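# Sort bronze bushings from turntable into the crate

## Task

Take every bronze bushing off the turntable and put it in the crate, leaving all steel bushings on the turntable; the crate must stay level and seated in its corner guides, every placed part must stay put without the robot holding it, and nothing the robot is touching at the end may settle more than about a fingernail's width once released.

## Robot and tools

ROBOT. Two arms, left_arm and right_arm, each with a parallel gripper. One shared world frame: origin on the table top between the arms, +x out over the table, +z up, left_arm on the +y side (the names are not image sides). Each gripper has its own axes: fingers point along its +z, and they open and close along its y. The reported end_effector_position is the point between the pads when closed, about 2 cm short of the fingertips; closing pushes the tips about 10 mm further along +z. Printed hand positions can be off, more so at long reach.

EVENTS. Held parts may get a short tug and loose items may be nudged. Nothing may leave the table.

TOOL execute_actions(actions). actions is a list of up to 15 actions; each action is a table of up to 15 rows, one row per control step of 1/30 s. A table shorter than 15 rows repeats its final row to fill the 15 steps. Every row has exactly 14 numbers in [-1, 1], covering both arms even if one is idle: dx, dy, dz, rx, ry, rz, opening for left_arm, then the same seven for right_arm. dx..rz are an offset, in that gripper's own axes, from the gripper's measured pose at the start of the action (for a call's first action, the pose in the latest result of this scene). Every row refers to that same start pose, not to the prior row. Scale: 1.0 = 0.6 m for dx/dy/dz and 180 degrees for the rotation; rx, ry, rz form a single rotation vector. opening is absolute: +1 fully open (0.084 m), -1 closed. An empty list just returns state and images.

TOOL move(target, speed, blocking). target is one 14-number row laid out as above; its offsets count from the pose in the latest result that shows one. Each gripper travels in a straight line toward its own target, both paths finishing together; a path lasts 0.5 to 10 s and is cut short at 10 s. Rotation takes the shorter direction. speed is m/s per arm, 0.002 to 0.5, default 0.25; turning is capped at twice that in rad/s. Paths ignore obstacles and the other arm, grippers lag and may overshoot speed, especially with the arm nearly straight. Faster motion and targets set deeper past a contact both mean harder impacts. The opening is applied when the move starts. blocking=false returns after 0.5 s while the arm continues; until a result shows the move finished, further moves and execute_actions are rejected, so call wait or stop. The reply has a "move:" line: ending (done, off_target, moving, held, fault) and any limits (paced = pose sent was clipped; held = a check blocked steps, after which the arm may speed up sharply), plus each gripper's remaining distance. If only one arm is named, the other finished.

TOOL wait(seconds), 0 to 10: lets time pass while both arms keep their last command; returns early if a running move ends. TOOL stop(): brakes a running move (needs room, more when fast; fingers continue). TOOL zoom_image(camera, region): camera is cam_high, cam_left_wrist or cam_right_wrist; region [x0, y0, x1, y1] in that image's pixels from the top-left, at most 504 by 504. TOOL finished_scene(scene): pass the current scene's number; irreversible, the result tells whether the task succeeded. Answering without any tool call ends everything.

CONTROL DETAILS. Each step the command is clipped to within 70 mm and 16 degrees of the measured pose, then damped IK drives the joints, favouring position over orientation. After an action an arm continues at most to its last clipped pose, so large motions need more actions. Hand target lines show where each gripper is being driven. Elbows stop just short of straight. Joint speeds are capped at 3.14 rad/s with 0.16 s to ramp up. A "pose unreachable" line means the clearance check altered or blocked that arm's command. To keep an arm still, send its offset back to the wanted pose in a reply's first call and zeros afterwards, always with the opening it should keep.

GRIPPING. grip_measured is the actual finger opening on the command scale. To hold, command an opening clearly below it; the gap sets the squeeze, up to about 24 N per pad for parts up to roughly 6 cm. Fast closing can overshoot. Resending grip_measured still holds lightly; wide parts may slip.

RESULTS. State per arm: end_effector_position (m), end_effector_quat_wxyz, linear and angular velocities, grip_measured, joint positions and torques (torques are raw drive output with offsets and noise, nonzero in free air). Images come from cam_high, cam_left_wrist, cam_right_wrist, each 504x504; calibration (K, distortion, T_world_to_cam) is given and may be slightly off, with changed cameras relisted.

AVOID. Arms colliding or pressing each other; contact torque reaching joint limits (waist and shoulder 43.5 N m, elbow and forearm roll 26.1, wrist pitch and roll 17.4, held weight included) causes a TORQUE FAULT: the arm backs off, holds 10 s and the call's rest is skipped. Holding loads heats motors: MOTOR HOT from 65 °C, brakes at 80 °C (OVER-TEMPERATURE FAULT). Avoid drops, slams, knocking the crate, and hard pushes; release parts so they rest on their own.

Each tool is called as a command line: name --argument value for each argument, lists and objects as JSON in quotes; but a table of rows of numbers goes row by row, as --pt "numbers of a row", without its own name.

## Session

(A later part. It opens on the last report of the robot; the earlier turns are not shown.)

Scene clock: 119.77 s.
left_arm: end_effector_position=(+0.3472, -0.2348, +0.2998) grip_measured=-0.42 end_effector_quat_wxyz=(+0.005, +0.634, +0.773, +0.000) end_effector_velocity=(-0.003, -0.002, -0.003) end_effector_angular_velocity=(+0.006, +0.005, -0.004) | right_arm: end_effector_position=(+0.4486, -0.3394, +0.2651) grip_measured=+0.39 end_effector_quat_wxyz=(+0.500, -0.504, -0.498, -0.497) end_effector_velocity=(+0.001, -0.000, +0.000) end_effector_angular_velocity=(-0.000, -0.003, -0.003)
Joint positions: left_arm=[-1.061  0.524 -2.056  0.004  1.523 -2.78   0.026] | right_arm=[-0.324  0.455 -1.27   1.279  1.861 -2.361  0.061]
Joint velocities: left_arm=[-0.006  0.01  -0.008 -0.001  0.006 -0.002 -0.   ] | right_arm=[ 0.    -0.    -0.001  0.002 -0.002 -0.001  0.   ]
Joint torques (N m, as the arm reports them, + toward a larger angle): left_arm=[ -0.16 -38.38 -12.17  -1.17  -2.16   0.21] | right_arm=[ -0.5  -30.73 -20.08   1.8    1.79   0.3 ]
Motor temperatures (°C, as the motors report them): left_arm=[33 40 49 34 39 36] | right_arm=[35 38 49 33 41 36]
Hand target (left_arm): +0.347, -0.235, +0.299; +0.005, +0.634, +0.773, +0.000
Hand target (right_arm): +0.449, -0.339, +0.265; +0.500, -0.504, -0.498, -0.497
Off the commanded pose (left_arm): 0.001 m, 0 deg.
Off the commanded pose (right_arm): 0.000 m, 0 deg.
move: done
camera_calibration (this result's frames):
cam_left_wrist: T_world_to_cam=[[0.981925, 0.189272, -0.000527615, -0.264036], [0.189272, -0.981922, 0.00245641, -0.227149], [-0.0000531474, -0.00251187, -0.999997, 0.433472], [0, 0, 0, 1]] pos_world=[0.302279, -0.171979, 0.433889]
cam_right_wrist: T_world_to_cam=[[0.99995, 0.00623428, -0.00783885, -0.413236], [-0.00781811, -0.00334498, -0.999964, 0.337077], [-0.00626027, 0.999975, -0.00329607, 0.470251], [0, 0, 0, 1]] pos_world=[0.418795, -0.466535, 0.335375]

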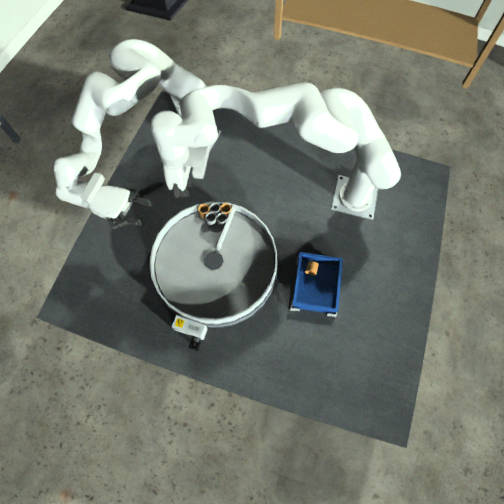

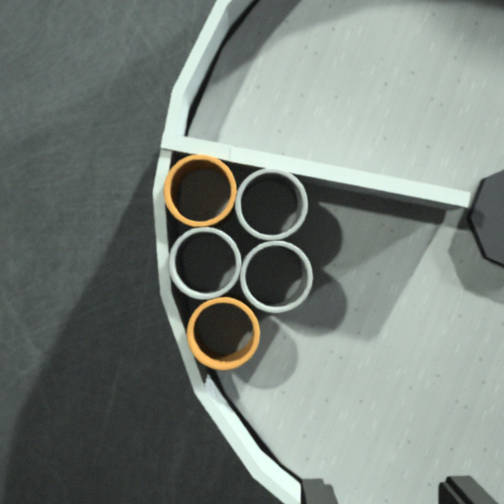

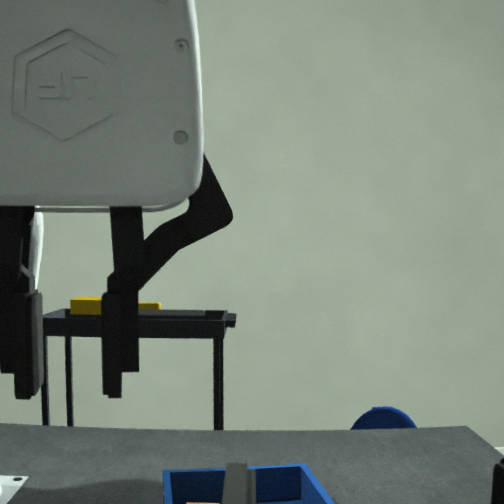

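move --target '[0.053,-0.05,0.265,0,0,0,-0.4,0,0,0,0,0,0,0.4]' --speed 0.3

move --target '[0,0,0.065,0,0,0,-0.4,0,0,0,0,0,0,0.4]' --speed 0.05

move --target '[0,0,0,0,0,0,-1,0,0,0,0,0,0,0.4]'

move --target '[0,0,-0.25,0,0,0,-1,0,0,0,0,0,0,0.4]' --speed 0.2

Scene clock: 127.80 s.
left_arm: end_effector_position=(+0.3130, -0.2113, +0.1415) grip_measured=-0.42 end_effector_quat_wxyz=(+0.006, +0.634, +0.773, -0.000) end_effector_velocity=(-0.002, +0.002, -0.008) end_effector_angular_velocity=(+0.005, +0.003, -0.000) | right_arm: end_effector_position=(+0.4486, -0.3394, +0.2651) grip_measured=+0.39 end_effector_quat_wxyz=(+0.500, -0.504, -0.498, -0.497) end_effector_velocity=(+0.000, -0.000, -0.000) end_effector_angular_velocity=(-0.001, +0.001, -0.000)
Joint positions: left_arm=[-1.09   0.415 -1.433  0.004  1.008 -2.81   0.026] | right_arm=[-0.324  0.455 -1.27   1.279  1.861 -2.361  0.061]
Joint velocities: left_arm=[-0.     0.004  0.016  0.    -0.014 -0.     0.   ] | right_arm=[-0.    -0.    -0.001 -0.001 -0.001  0.001 -0.   ]
Joint torques (N m, as the arm reports them, + toward a larger angle): left_arm=[ -0.44 -36.39 -12.1   -1.23  -2.3    0.21] | right_arm=[ -0.42 -30.61 -20.29   1.62   1.74   0.19]
Motor temperatures (°C, as the motors report them): left_arm=[33 40 49 34 39 36] | right_arm=[35 38 48 33 41 36]
Hand target (left_arm): +0.313, -0.211, +0.140; +0.005, +0.634, +0.773, +0.000
Hand target (right_arm): +0.449, -0.339, +0.265; +0.500, -0.504, -0.498, -0.497
Off the commanded pose (left_arm): 0.001 m, 0 deg.
Off the commanded pose (right_arm): 0.000 m, 0 deg.
move: done
camera_calibration (this result's frames):
cam_left_wrist: T_world_to_cam=[[0.98206, 0.188569, -0.000260197, -0.23525], [0.188568, -0.982052, 0.00406833, -0.197264], [0.000511631, -0.0040444, -0.999992, 0.274667], [0, 0, 0, 1]] pos_world=[0.268087, -0.148252, 0.275406]
cam_right_wrist: T_world_to_cam=[[0.99995, 0.00623419, -0.00783894, -0.413236], [-0.0078182, -0.00334478, -0.999964, 0.337077], [-0.00626018, 0.999975, -0.00329587, 0.470251], [0, 0, 0, 1]] pos_world=[0.418795, -0.466535, 0.335375]

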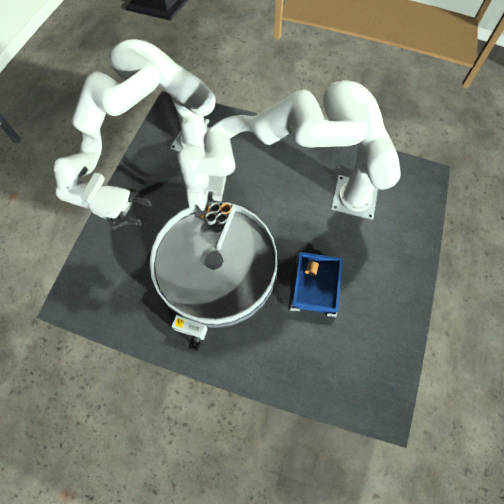

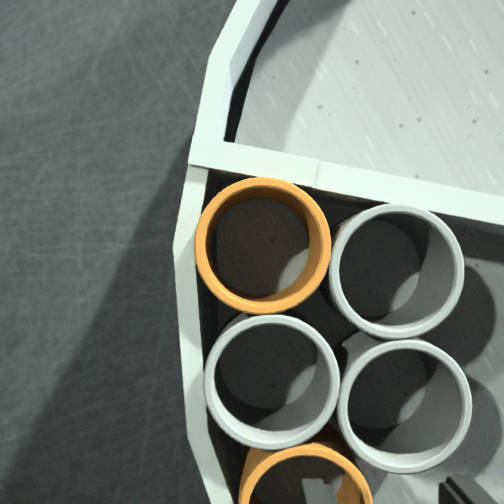

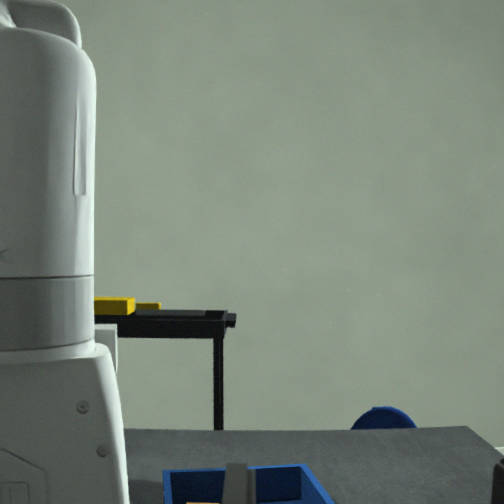

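Scene clock: 128.87 s.
left_arm: end_effector_position=(+0.3162, -0.2165, +0.1122) grip_measured=-0.42 end_effector_quat_wxyz=(+0.015, +0.634, +0.773, -0.004) end_effector_velocity=(-0.000, -0.000, +0.001) end_effector_angular_velocity=(-0.000, -0.000, -0.000) | right_arm: end_effector_position=(+0.4486, -0.3394, +0.2651) grip_measured=+0.39 end_effector_quat_wxyz=(+0.500, -0.504, -0.498, -0.497) end_effector_velocity=(-0.000, -0.000, -0.000) end_effector_angular_velocity=(-0.001, -0.000, +0.000)
Joint positions: left_arm=[-1.089  0.457 -1.403  0.004  0.915 -2.81   0.026] | right_arm=[-0.324  0.455 -1.27   1.279  1.861 -2.361  0.061]
Joint velocities: left_arm=[-0.001 -0.001 -0.001  0.     0.001 -0.     0.   ] | right_arm=[-0.    -0.    -0.    -0.001 -0.    -0.    -0.   ]
Joint torques (N m, as the arm reports them, + toward a larger angle): left_arm=[-0.42 -7.78 -0.03 -1.26  0.54  0.25] | right_arm=[ -0.57 -30.84 -20.02   1.75   1.83   0.21]
Motor temperatures (°C, as the motors report them): left_arm=[33 40 49 34 39 36] | right_arm=[35 38 48 33 41 36]
Hand target (left_arm): +0.313, -0.212, +0.103; +0.006, +0.634, +0.773, -0.000
Hand target (right_arm): +0.449, -0.339, +0.265; +0.500, -0.504, -0.498, -0.497
Off the commanded pose (left_arm): 0.011 m, 1 deg.
Off the commanded pose (right_arm): 0.000 m, 0 deg.
move: off_target (left_arm)
camera_calibration (this result's frames):
cam_left_wrist: T_world_to_cam=[[0.982032, 0.188601, 0.00657015, -0.238185], [0.188402, -0.981811, 0.0234792, -0.204914], [0.0108788, -0.0218195, -0.999703, 0.238215], [0, 0, 0, 1]] pos_world=[0.26992, -0.151067, 0.24452]
cam_right_wrist: T_world_to_cam=[[0.99995, 0.00623422, -0.00783884, -0.413236], [-0.0078181, -0.0033448, -0.999964, 0.337077], [-0.00626022, 0.999975, -0.00329589, 0.470251], [0, 0, 0, 1]] pos_world=[0.418795, -0.466535, 0.335375]

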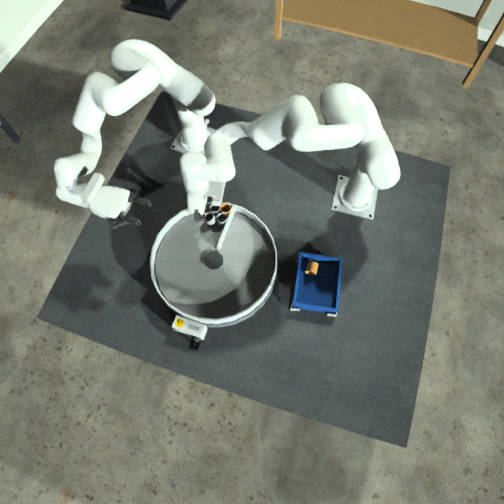

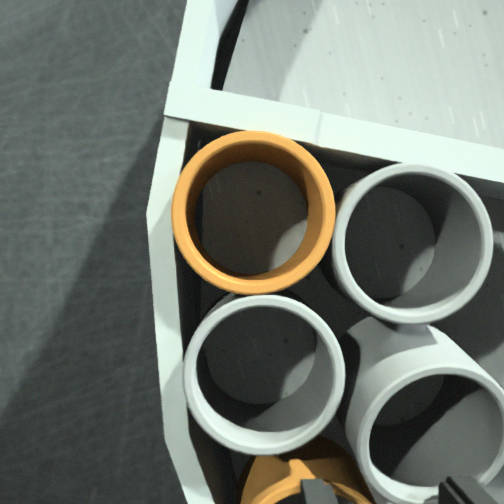

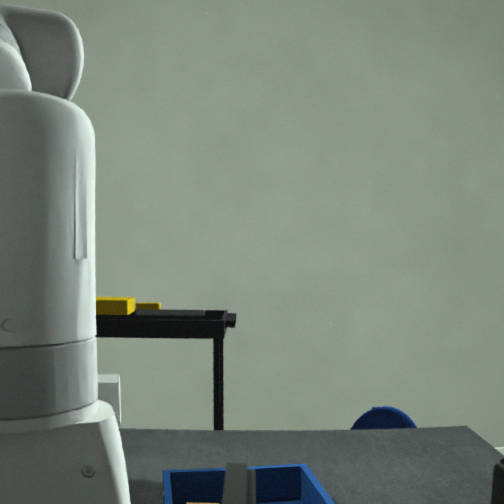

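Scene clock: 129.37 s.
left_arm: end_effector_position=(+0.3164, -0.2166, +0.1128) grip_measured=-1.00 end_effector_quat_wxyz=(+0.016, +0.634, +0.773, -0.004) end_effector_velocity=(-0.000, +0.000, -0.000) end_effector_angular_velocity=(+0.000, +0.001, +0.001) | right_arm: end_effector_position=(+0.4486, -0.3394, +0.2651) grip_measured=+0.39 end_effector_quat_wxyz=(+0.500, -0.504, -0.498, -0.497) end_effector_velocity=(+0.000, +0.000, +0.000) end_effector_angular_velocity=(-0.000, +0.000, -0.000)
Joint positions: left_arm=[-1.089  0.456 -1.404  0.004  0.915 -2.81   0.   ] | right_arm=[-0.324  0.455 -1.27   1.279  1.861 -2.361  0.061]
Joint velocities: left_arm=[-0.001 -0.     0.001 -0.    -0.    -0.001  0.   ] | right_arm=[ 0.    -0.001  0.     0.    -0.     0.001  0.   ]
Joint torques (N m, as the arm reports them, + toward a larger angle): left_arm=[  0.47 -15.41  -3.39  -0.9   -0.25   0.23] | right_arm=[ -0.49 -30.95 -19.94   1.97   1.72   0.31]
Motor temperatures (°C, as the motors report them): left_arm=[33 40 49 34 39 36] | right_arm=[35 38 48 33 41 36]
Hand target (left_arm): +0.316, -0.216, +0.112; +0.015, +0.634, +0.773, -0.004
Hand target (right_arm): +0.449, -0.339, +0.265; +0.500, -0.504, -0.498, -0.497
Off the commanded pose (left_arm): 0.001 m, 0 deg.
Off the commanded pose (right_arm): 0.000 m, 0 deg.
move: done
camera_calibration (this result's frames):
cam_left_wrist: T_world_to_cam=[[0.982021, 0.18864, 0.00699216, -0.238359], [0.18842, -0.981784, 0.0244685, -0.205216], [0.0114805, -0.0227111, -0.999676, 0.238455], [0, 0, 0, 1]] pos_world=[0.270003, -0.151098, 0.245065]
cam_right_wrist: T_world_to_cam=[[0.99995, 0.00623432, -0.00783887, -0.413236], [-0.00781812, -0.00334485, -0.999964, 0.337077], [-0.00626031, 0.999975, -0.00329594, 0.470251], [0, 0, 0, 1]] pos_world=[0.418795, -0.466535, 0.335375]

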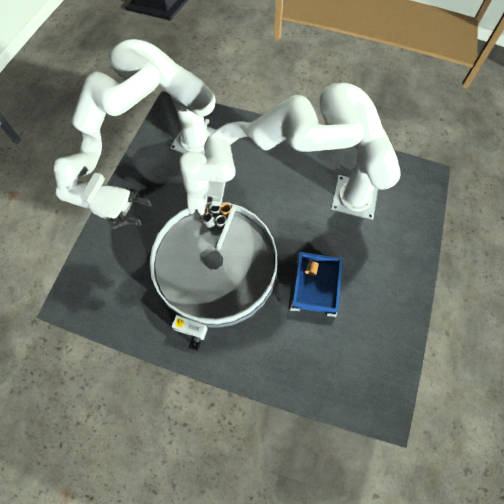

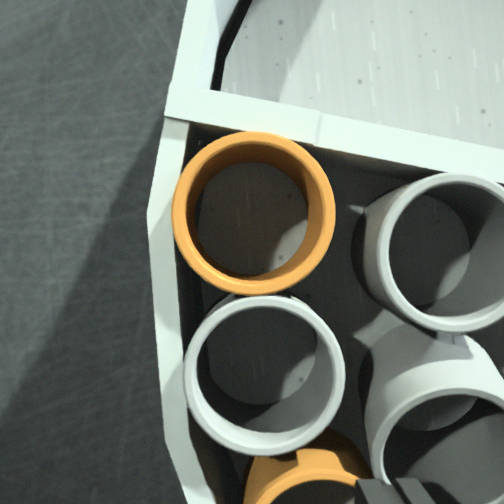

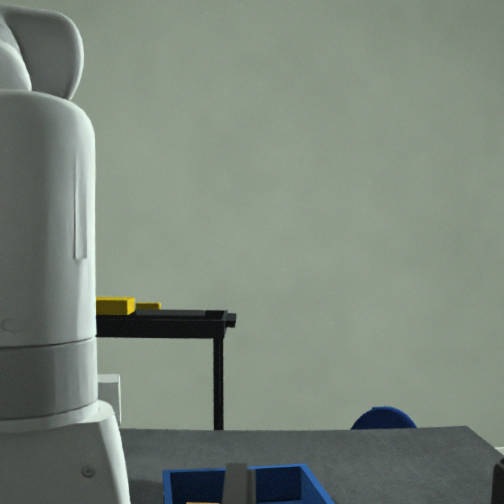

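Scene clock: 130.53 s.
left_arm: end_effector_position=(+0.3134, -0.2119, +0.2612) grip_measured=-1.00 end_effector_quat_wxyz=(+0.015, +0.634, +0.773, -0.003) end_effector_velocity=(+0.001, -0.000, +0.005) end_effector_angular_velocity=(+0.001, +0.001, +0.000) | right_arm: end_effector_position=(+0.4486, -0.3394, +0.2651) grip_measured=+0.39 end_effector_quat_wxyz=(+0.500, -0.504, -0.498, -0.497) end_effector_velocity=(+0.000, -0.000, -0.000) end_effector_angular_velocity=(-0.002, -0.002, -0.000)
Joint positions: left_arm=[-1.09   0.321 -1.642  0.004  1.29  -2.809  0.   ] | right_arm=[-0.324  0.455 -1.27   1.279  1.861 -2.361  0.061]
Joint velocities: left_arm=[ 0.001  0.003 -0.019  0.     0.018  0.001  0.   ] | right_arm=[-0.    -0.001 -0.    -0.001 -0.002 -0.001 -0.   ]
Joint torques (N m, as the arm reports them, + toward a larger angle): left_arm=[  0.6  -35.67 -12.71  -1.26  -2.36   0.28] | right_arm=[ -0.66 -30.88 -20.04   1.9    1.7    0.16]
Motor temperatures (°C, as the motors report them): left_arm=[33 40 49 34 39 36] | right_arm=[35 38 48 33 41 36]
Hand target (left_arm): +0.314, -0.212, +0.263; +0.016, +0.634, +0.773, -0.004
Hand target (right_arm): +0.449, -0.339, +0.265; +0.500, -0.504, -0.498, -0.497
Off the commanded pose (left_arm): 0.002 m, 0 deg.
Off the commanded pose (right_arm): 0.000 m, 0 deg.
move: done
camera_calibration (this result's frames):
cam_left_wrist: T_world_to_cam=[[0.981923, 0.189167, 0.00651816, -0.237057], [0.188981, -0.981727, 0.0223264, -0.203278], [0.0106225, -0.020691, -0.999729, 0.387609], [0, 0, 0, 1]] pos_world=[0.26707, -0.1467, 0.393588]
cam_right_wrist: T_world_to_cam=[[0.99995, 0.00623453, -0.00783887, -0.413236], [-0.00781813, -0.00334488, -0.999964, 0.337077], [-0.00626053, 0.999975, -0.00329597, 0.470251], [0, 0, 0, 1]] pos_world=[0.418795, -0.466535, 0.335375]

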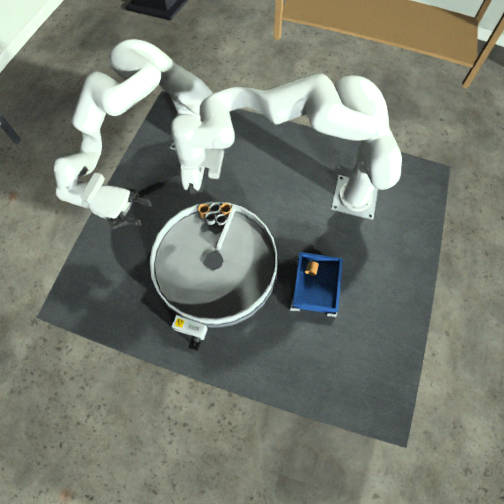

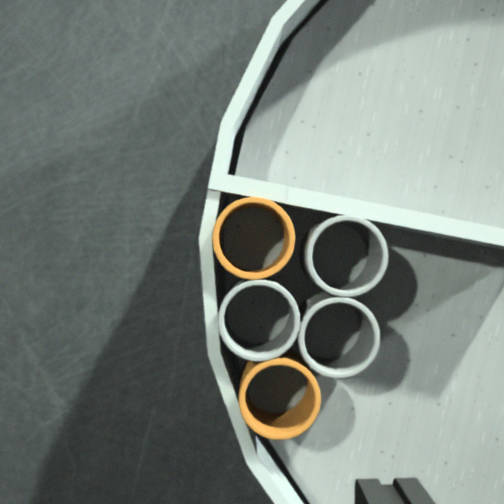

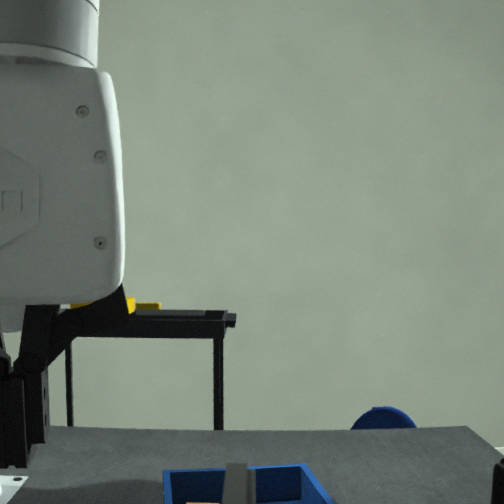

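move --target '[-0.022,0,0.2,0,0,0,-0.4,0,0,0,0,0,0,0.4]' --speed 0.3

move --target '[0,0,0.07,0,0,0,-0.4,0,0,0,0,0,0,0.4]' --speed 0.05

Scene clock: 136.70 s.
left_arm: end_effector_position=(+0.3183, -0.2284, +0.1426) grip_measured=-0.42 end_effector_quat_wxyz=(+0.016, +0.634, +0.773, -0.004) end_effector_velocity=(-0.002, +0.002, -0.007) end_effector_angular_velocity=(+0.011, +0.006, +0.000) | right_arm: end_effector_position=(+0.4486, -0.3394, +0.2651) grip_measured=+0.39 end_effector_quat_wxyz=(+0.500, -0.504, -0.498, -0.497) end_effector_velocity=(+0.000, +0.000, -0.000) end_effector_angular_velocity=(+0.001, +0.000, -0.000)
Joint positions: left_arm=[-1.097  0.457 -1.495  0.005  1.006 -2.817  0.026] | right_arm=[-0.324  0.455 -1.27   1.279  1.861 -2.361  0.061]
Joint velocities: left_arm=[-0.001  0.01   0.004  0.    -0.002 -0.002 -0.   ] | right_arm=[ 0.     0.001  0.001  0.001  0.    -0.     0.   ]
Joint torques (N m, as the arm reports them, + toward a larger angle): left_arm=[ -0.08 -37.58 -12.04  -1.5   -2.42   0.34] | right_arm=[ -0.85 -30.83 -20.     1.82   1.88   0.25]
Motor temperatures (°C, as the motors report them): left_arm=[33 40 50 34 39 36] | right_arm=[35 37 48 33 41 36]
Hand target (left_arm): +0.318, -0.228, +0.142; +0.015, +0.634, +0.773, -0.004
Hand target (right_arm): +0.449, -0.339, +0.265; +0.500, -0.504, -0.498, -0.497
Off the commanded pose (left_arm): 0.001 m, 0 deg.
Off the commanded pose (right_arm): 0.000 m, 0 deg.
move: done
camera_calibration (this result's frames):
cam_left_wrist: T_world_to_cam=[[0.981994, 0.188786, 0.00688081, -0.238125], [0.188575, -0.981767, 0.0239422, -0.217821], [0.0112753, -0.0222136, -0.99969, 0.268131], [0, 0, 0, 1]] pos_world=[0.271889, -0.162939, 0.274901]
cam_right_wrist: T_world_to_cam=[[0.99995, 0.00623445, -0.00783863, -0.413236], [-0.00781788, -0.00334501, -0.999964, 0.337076], [-0.00626045, 0.999975, -0.00329611, 0.470251], [0, 0, 0, 1]] pos_world=[0.418795, -0.466535, 0.335375]

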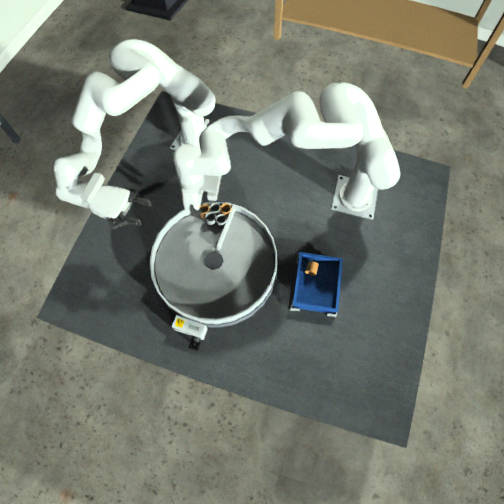

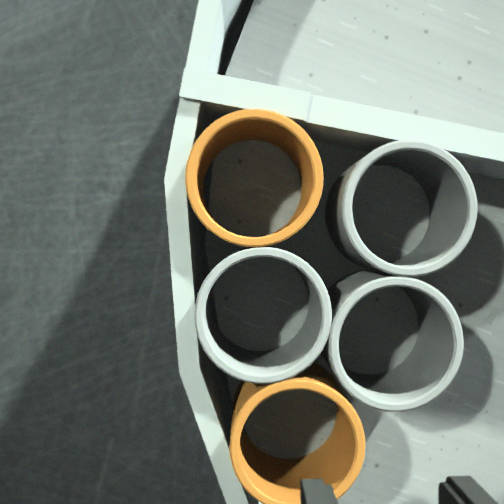

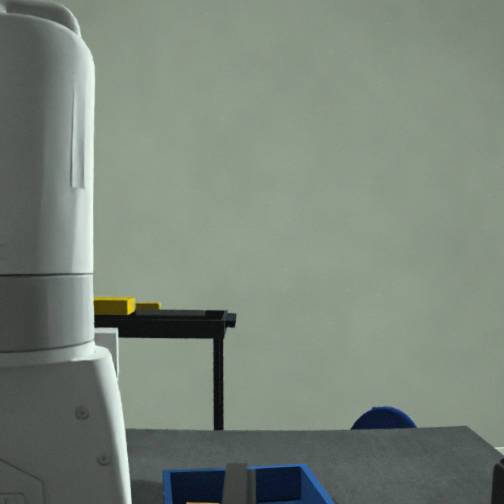

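Scene clock: 137.97 s.
left_arm: end_effector_position=(+0.3196, -0.2285, +0.0991) grip_measured=-0.41 end_effector_quat_wxyz=(+0.015, +0.634, +0.773, -0.003) end_effector_velocity=(-0.002, -0.004, +0.005) end_effector_angular_velocity=(-0.008, -0.000, -0.001) | right_arm: end_effector_position=(+0.4486, -0.3394, +0.2651) grip_measured=+0.39 end_effector_quat_wxyz=(+0.500, -0.504, -0.498, -0.497) end_effector_velocity=(-0.000, -0.000, -0.000) end_effector_angular_velocity=(+0.000, -0.000, +0.000)
Joint positions: left_arm=[-1.095  0.517 -1.456  0.006  0.91  -2.817  0.026] | right_arm=[-0.324  0.455 -1.27   1.279  1.861 -2.361  0.061]
Joint velocities: left_arm=[-0.005 -0.005 -0.006 -0.005  0.003 -0.001 -0.001] | right_arm=[-0.     0.     0.    -0.     0.    -0.001  0.   ]
Joint torques (N m, as the arm reports them, + toward a larger angle): left_arm=[ -2.67 -33.3   -7.47  -2.44   1.16  -0.19] | right_arm=[ -0.48 -30.87 -20.11   1.71   1.7    0.3 ]
Motor temperatures (°C, as the motors report them): left_arm=[33 40 49 34 39 36] | right_arm=[35 37 48 33 41 36]
Hand target (left_arm): +0.319, -0.230, +0.101; +0.016, +0.634, +0.773, -0.004
Hand target (right_arm): +0.449, -0.339, +0.265; +0.500, -0.504, -0.498, -0.497
Off the commanded pose (left_arm): 0.002 m, 0 deg.
Off the commanded pose (right_arm): 0.000 m, 0 deg.
move: done
camera_calibration (this result's frames):
cam_left_wrist: T_world_to_cam=[[0.981898, 0.18929, 0.00675202, -0.238971], [0.18911, -0.981723, 0.0213729, -0.217075], [0.0106743, -0.0197091, -0.999749, 0.225397], [0, 0, 0, 1]] pos_world=[0.27329, -0.163431, 0.231593]
cam_right_wrist: T_world_to_cam=[[0.99995, 0.00623427, -0.00783851, -0.413236], [-0.00781777, -0.00334499, -0.999964, 0.337076], [-0.00626026, 0.999975, -0.00329609, 0.470251], [0, 0, 0, 1]] pos_world=[0.418795, -0.466535, 0.335375]

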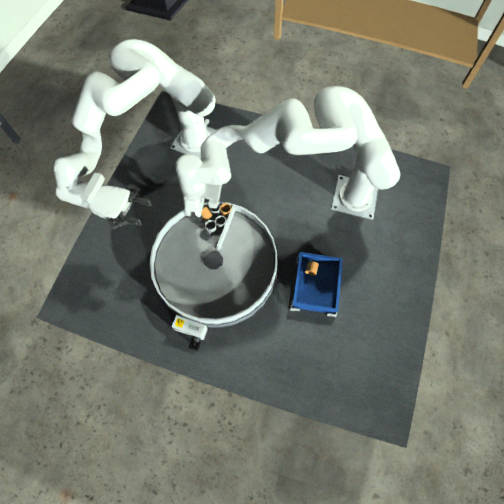

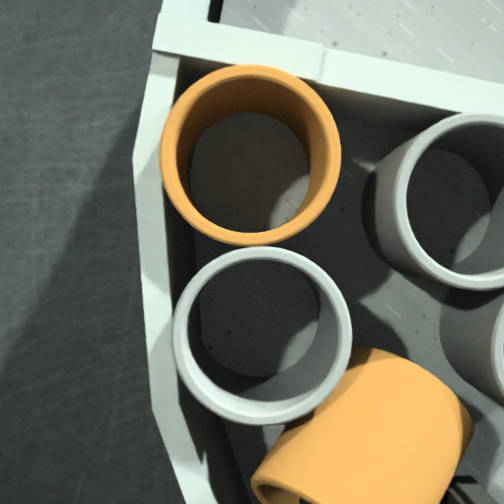

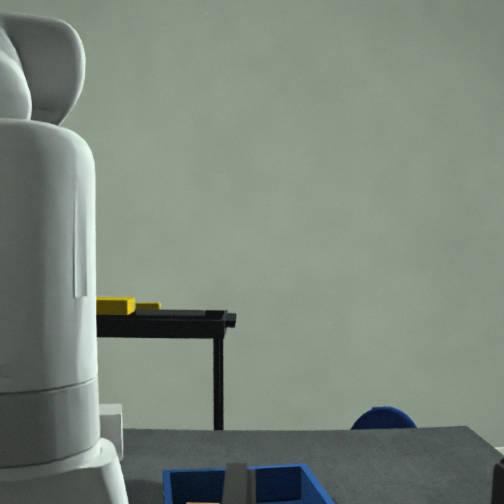

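Tipped it. Try closing anyway and lift.

move --target '[0,0,0,0,0,0,-1,0,0,0,0,0,0,0.4]'

move --target '[0,0,-0.3,0,0,0,-1,0,0,0,0,0,0,0.4]' --speed 0.2

Scene clock: 142.27 s.
left_arm: end_effector_position=(+0.3206, -0.2296, +0.1010) grip_measured=-0.56 end_effector_quat_wxyz=(+0.017, +0.634, +0.773, -0.004) end_effector_velocity=(+0.002, +0.002, -0.003) end_effector_angular_velocity=(+0.005, +0.001, +0.002) | right_arm: end_effector_position=(+0.4486, -0.3394, +0.2651) grip_measured=+0.39 end_effector_quat_wxyz=(+0.500, -0.504, -0.498, -0.497) end_effector_velocity=(-0.000, +0.000, -0.000) end_effector_angular_velocity=(+0.000, +0.002, +0.002)
Joint positions: left_arm=[-1.095  0.516 -1.459  0.006  0.909 -2.817  0.019] | right_arm=[-0.324  0.455 -1.27   1.279  1.861 -2.361  0.061]
Joint velocities: left_arm=[ 0.003  0.006  0.001  0.002 -0.002  0.001  0.001] | right_arm=[-0.     0.001 -0.    -0.001  0.002  0.001 -0.   ]
Joint torques (N m, as the arm reports them, + toward a larger angle): left_arm=[ -4.65 -23.93  -2.92  -2.58   4.07  -0.25] | right_arm=[ -0.62 -30.88 -20.02   1.72   1.77   0.23]
Motor temperatures (°C, as the motors report them): left_arm=[33 40 48 34 39 36] | right_arm=[35 37 48 33 41 36]
Hand target (left_arm): +0.320, -0.229, +0.099; +0.015, +0.634, +0.773, -0.003
Hand target (right_arm): +0.449, -0.339, +0.265; +0.500, -0.504, -0.498, -0.497
Off the commanded pose (left_arm): 0.002 m, 0 deg.
Off the commanded pose (right_arm): 0.000 m, 0 deg.
move: done
camera_calibration (this result's frames):
cam_left_wrist: T_world_to_cam=[[0.981849, 0.18947, 0.0085819, -0.239836], [0.189194, -0.981597, 0.0259424, -0.218825], [0.0133393, -0.0238479, -0.999627, 0.225447], [0, 0, 0, 1]] pos_world=[0.273876, -0.16398, 0.233098]
cam_right_wrist: T_world_to_cam=[[0.99995, 0.00623427, -0.00783828, -0.413236], [-0.00781753, -0.00334492, -0.999964, 0.337076], [-0.00626026, 0.999975, -0.00329601, 0.470251], [0, 0, 0, 1]] pos_world=[0.418795, -0.466535, 0.335375]

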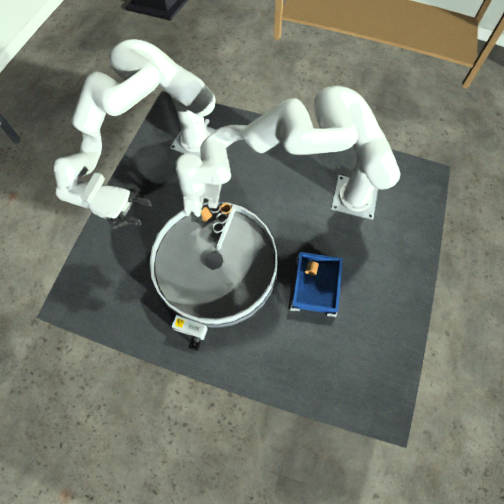

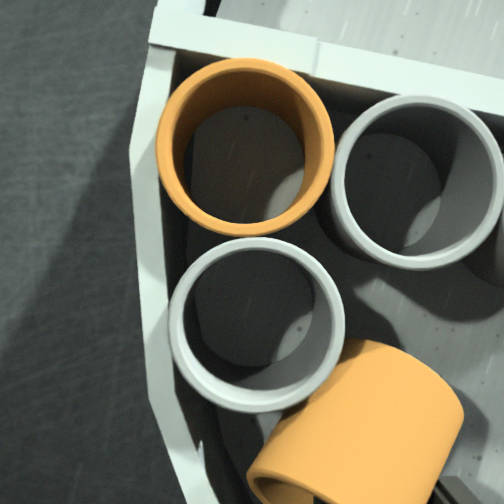

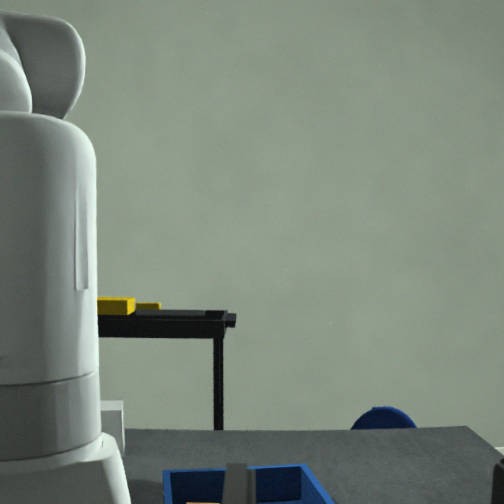

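Scene clock: 143.63 s.
left_arm: end_effector_position=(+0.3167, -0.2239, +0.2796) grip_measured=-1.00 end_effector_quat_wxyz=(+0.016, +0.633, +0.774, -0.003) end_effector_velocity=(+0.001, -0.001, +0.008) end_effector_angular_velocity=(-0.006, -0.004, +0.000) | right_arm: end_effector_position=(+0.4486, -0.3394, +0.2651) grip_measured=+0.39 end_effector_quat_wxyz=(+0.500, -0.504, -0.498, -0.497) end_effector_velocity=(+0.000, -0.000, +0.000) end_effector_angular_velocity=(-0.000, -0.002, -0.000)
Joint positions: left_arm=[-1.096  0.368 -1.76   0.005  1.359 -2.816  0.   ] | right_arm=[-0.324  0.455 -1.27   1.279  1.861 -2.361  0.061]
Joint velocities: left_arm=[ 0.    -0.    -0.02   0.001  0.013 -0.     0.   ] | right_arm=[-0.    -0.    -0.    -0.    -0.    -0.001  0.   ]
Joint torques (N m, as the arm reports them, + toward a larger angle): left_arm=[ -0.13 -36.33 -12.52  -1.26  -1.66   0.16] | right_arm=[ -0.81 -30.95 -19.99   1.84   1.8    0.18]
Motor temperatures (°C, as the motors report them): left_arm=[33 40 48 34 39 36] | right_arm=[35 37 48 33 41 36]
Hand target (left_arm): +0.317, -0.224, +0.281; +0.017, +0.633, +0.774, -0.004
Hand target (right_arm): +0.449, -0.339, +0.265; +0.500, -0.504, -0.498, -0.497
Off the commanded pose (left_arm): 0.002 m, 0 deg.
Off the commanded pose (right_arm): 0.000 m, 0 deg.
move: done
camera_calibration (this result's frames):
cam_left_wrist: T_world_to_cam=[[0.981728, 0.190111, 0.00822395, -0.238364], [0.189869, -0.981516, 0.0240126, -0.2168], [0.012637, -0.0220124, -0.999678, 0.404769], [0, 0, 0, 1]] pos_world=[0.270057, -0.158567, 0.411805]
cam_right_wrist: T_world_to_cam=[[0.99995, 0.00623434, -0.00783822, -0.413236], [-0.00781748, -0.003345, -0.999964, 0.337076], [-0.00626033, 0.999975, -0.00329609, 0.470251], [0, 0, 0, 1]] pos_world=[0.418795, -0.466535, 0.335375]

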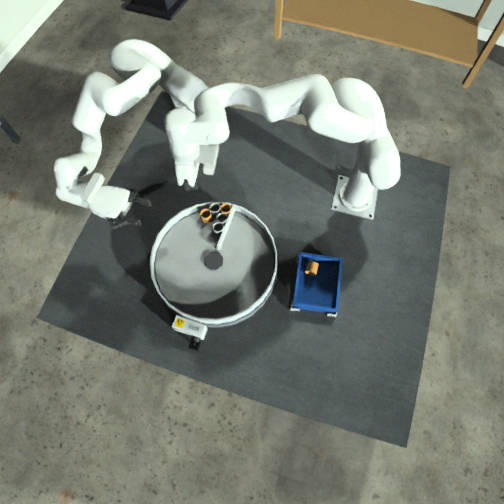

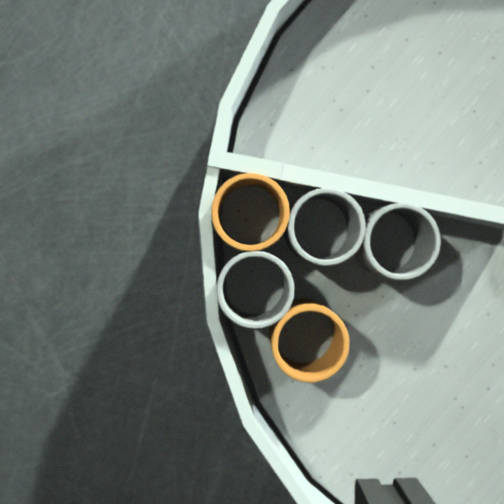

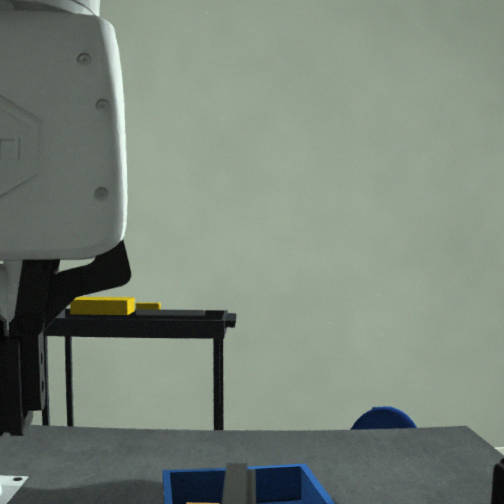

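move --target '[0.036,-0.003,0.23,0,0,-0.25,0.25,0,0,0,0,0,0,0.4]' --speed 0.3

Scene clock: 150.67 s.
left_arm: end_effector_position=(+0.3135, -0.2072, +0.1415) grip_measured=+0.24 end_effector_quat_wxyz=(+0.014, +0.290, +0.957, -0.010) end_effector_velocity=(+0.000, +0.002, -0.004) end_effector_angular_velocity=(+0.005, +0.001, +0.009) | right_arm: end_effector_position=(+0.4486, -0.3394, +0.2651) grip_measured=+0.39 end_effector_quat_wxyz=(+0.500, -0.504, -0.498, -0.497) end_effector_velocity=(-0.000, -0.000, -0.001) end_effector_angular_velocity=(-0.002, +0.000, +0.001)
Joint positions: left_arm=[-1.086  0.387 -1.387  0.005  0.966 -3.592  0.054] | right_arm=[-0.324  0.455 -1.27   1.279  1.861 -2.361  0.061]
Joint velocities: left_arm=[ 0.001  0.002  0.007  0.002 -0.005 -0.009  0.   ] | right_arm=[ 0.     0.     0.    -0.002 -0.001 -0.001 -0.   ]
Joint torques (N m, as the arm reports them, + toward a larger angle): left_arm=[  0.32 -35.6  -11.67  -1.    -2.15   0.18] | right_arm=[ -0.73 -31.37 -19.92   1.88   1.78   0.2 ]
Motor temperatures (°C, as the motors report them): left_arm=[33 40 49 34 39 36] | right_arm=[35 37 48 33 41 36]
Hand target (left_arm): +0.313, -0.207, +0.141; +0.013, +0.290, +0.957, -0.009
Hand target (right_arm): +0.449, -0.339, +0.265; +0.500, -0.504, -0.498, -0.497
Off the commanded pose (left_arm): 0.001 m, 0 deg.
Off the commanded pose (right_arm): 0.000 m, 0 deg.
move: done
camera_calibration (this result's frames):
cam_left_wrist: T_world_to_cam=[[0.56107, 0.827584, -0.0174495, 0.0303582], [0.827672, -0.560559, 0.0270676, -0.309703], [0.0126192, -0.0296293, -0.999481, 0.265566], [0, 0, 0, 1]] pos_world=[0.235948, -0.190862, 0.274341]
cam_right_wrist: T_world_to_cam=[[0.99995, 0.00623447, -0.00783823, -0.413236], [-0.00781748, -0.00334501, -0.999964, 0.337076], [-0.00626046, 0.999975, -0.0032961, 0.470251], [0, 0, 0, 1]] pos_world=[0.418795, -0.466535, 0.335375]

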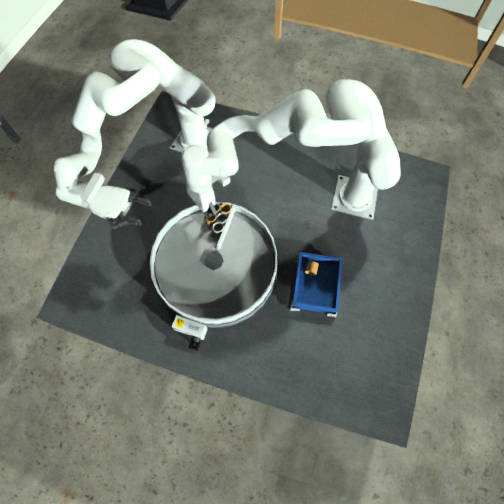

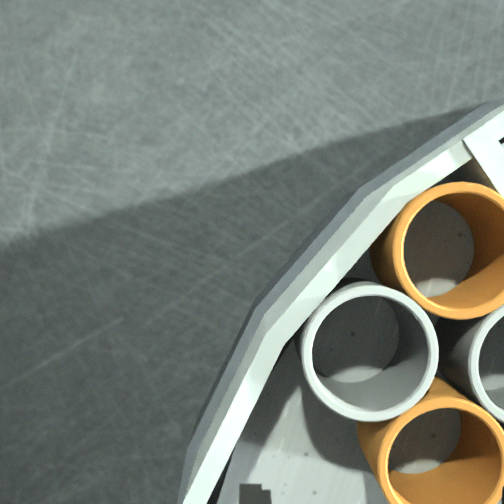

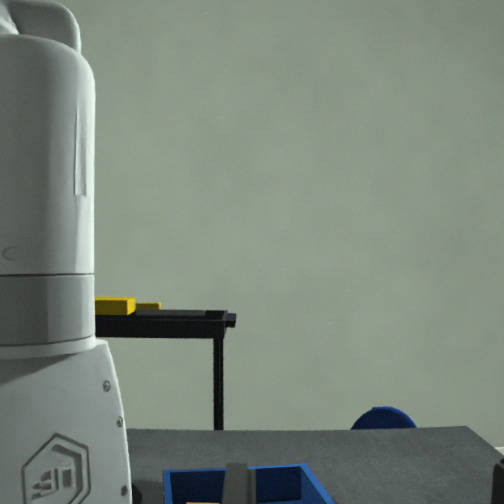

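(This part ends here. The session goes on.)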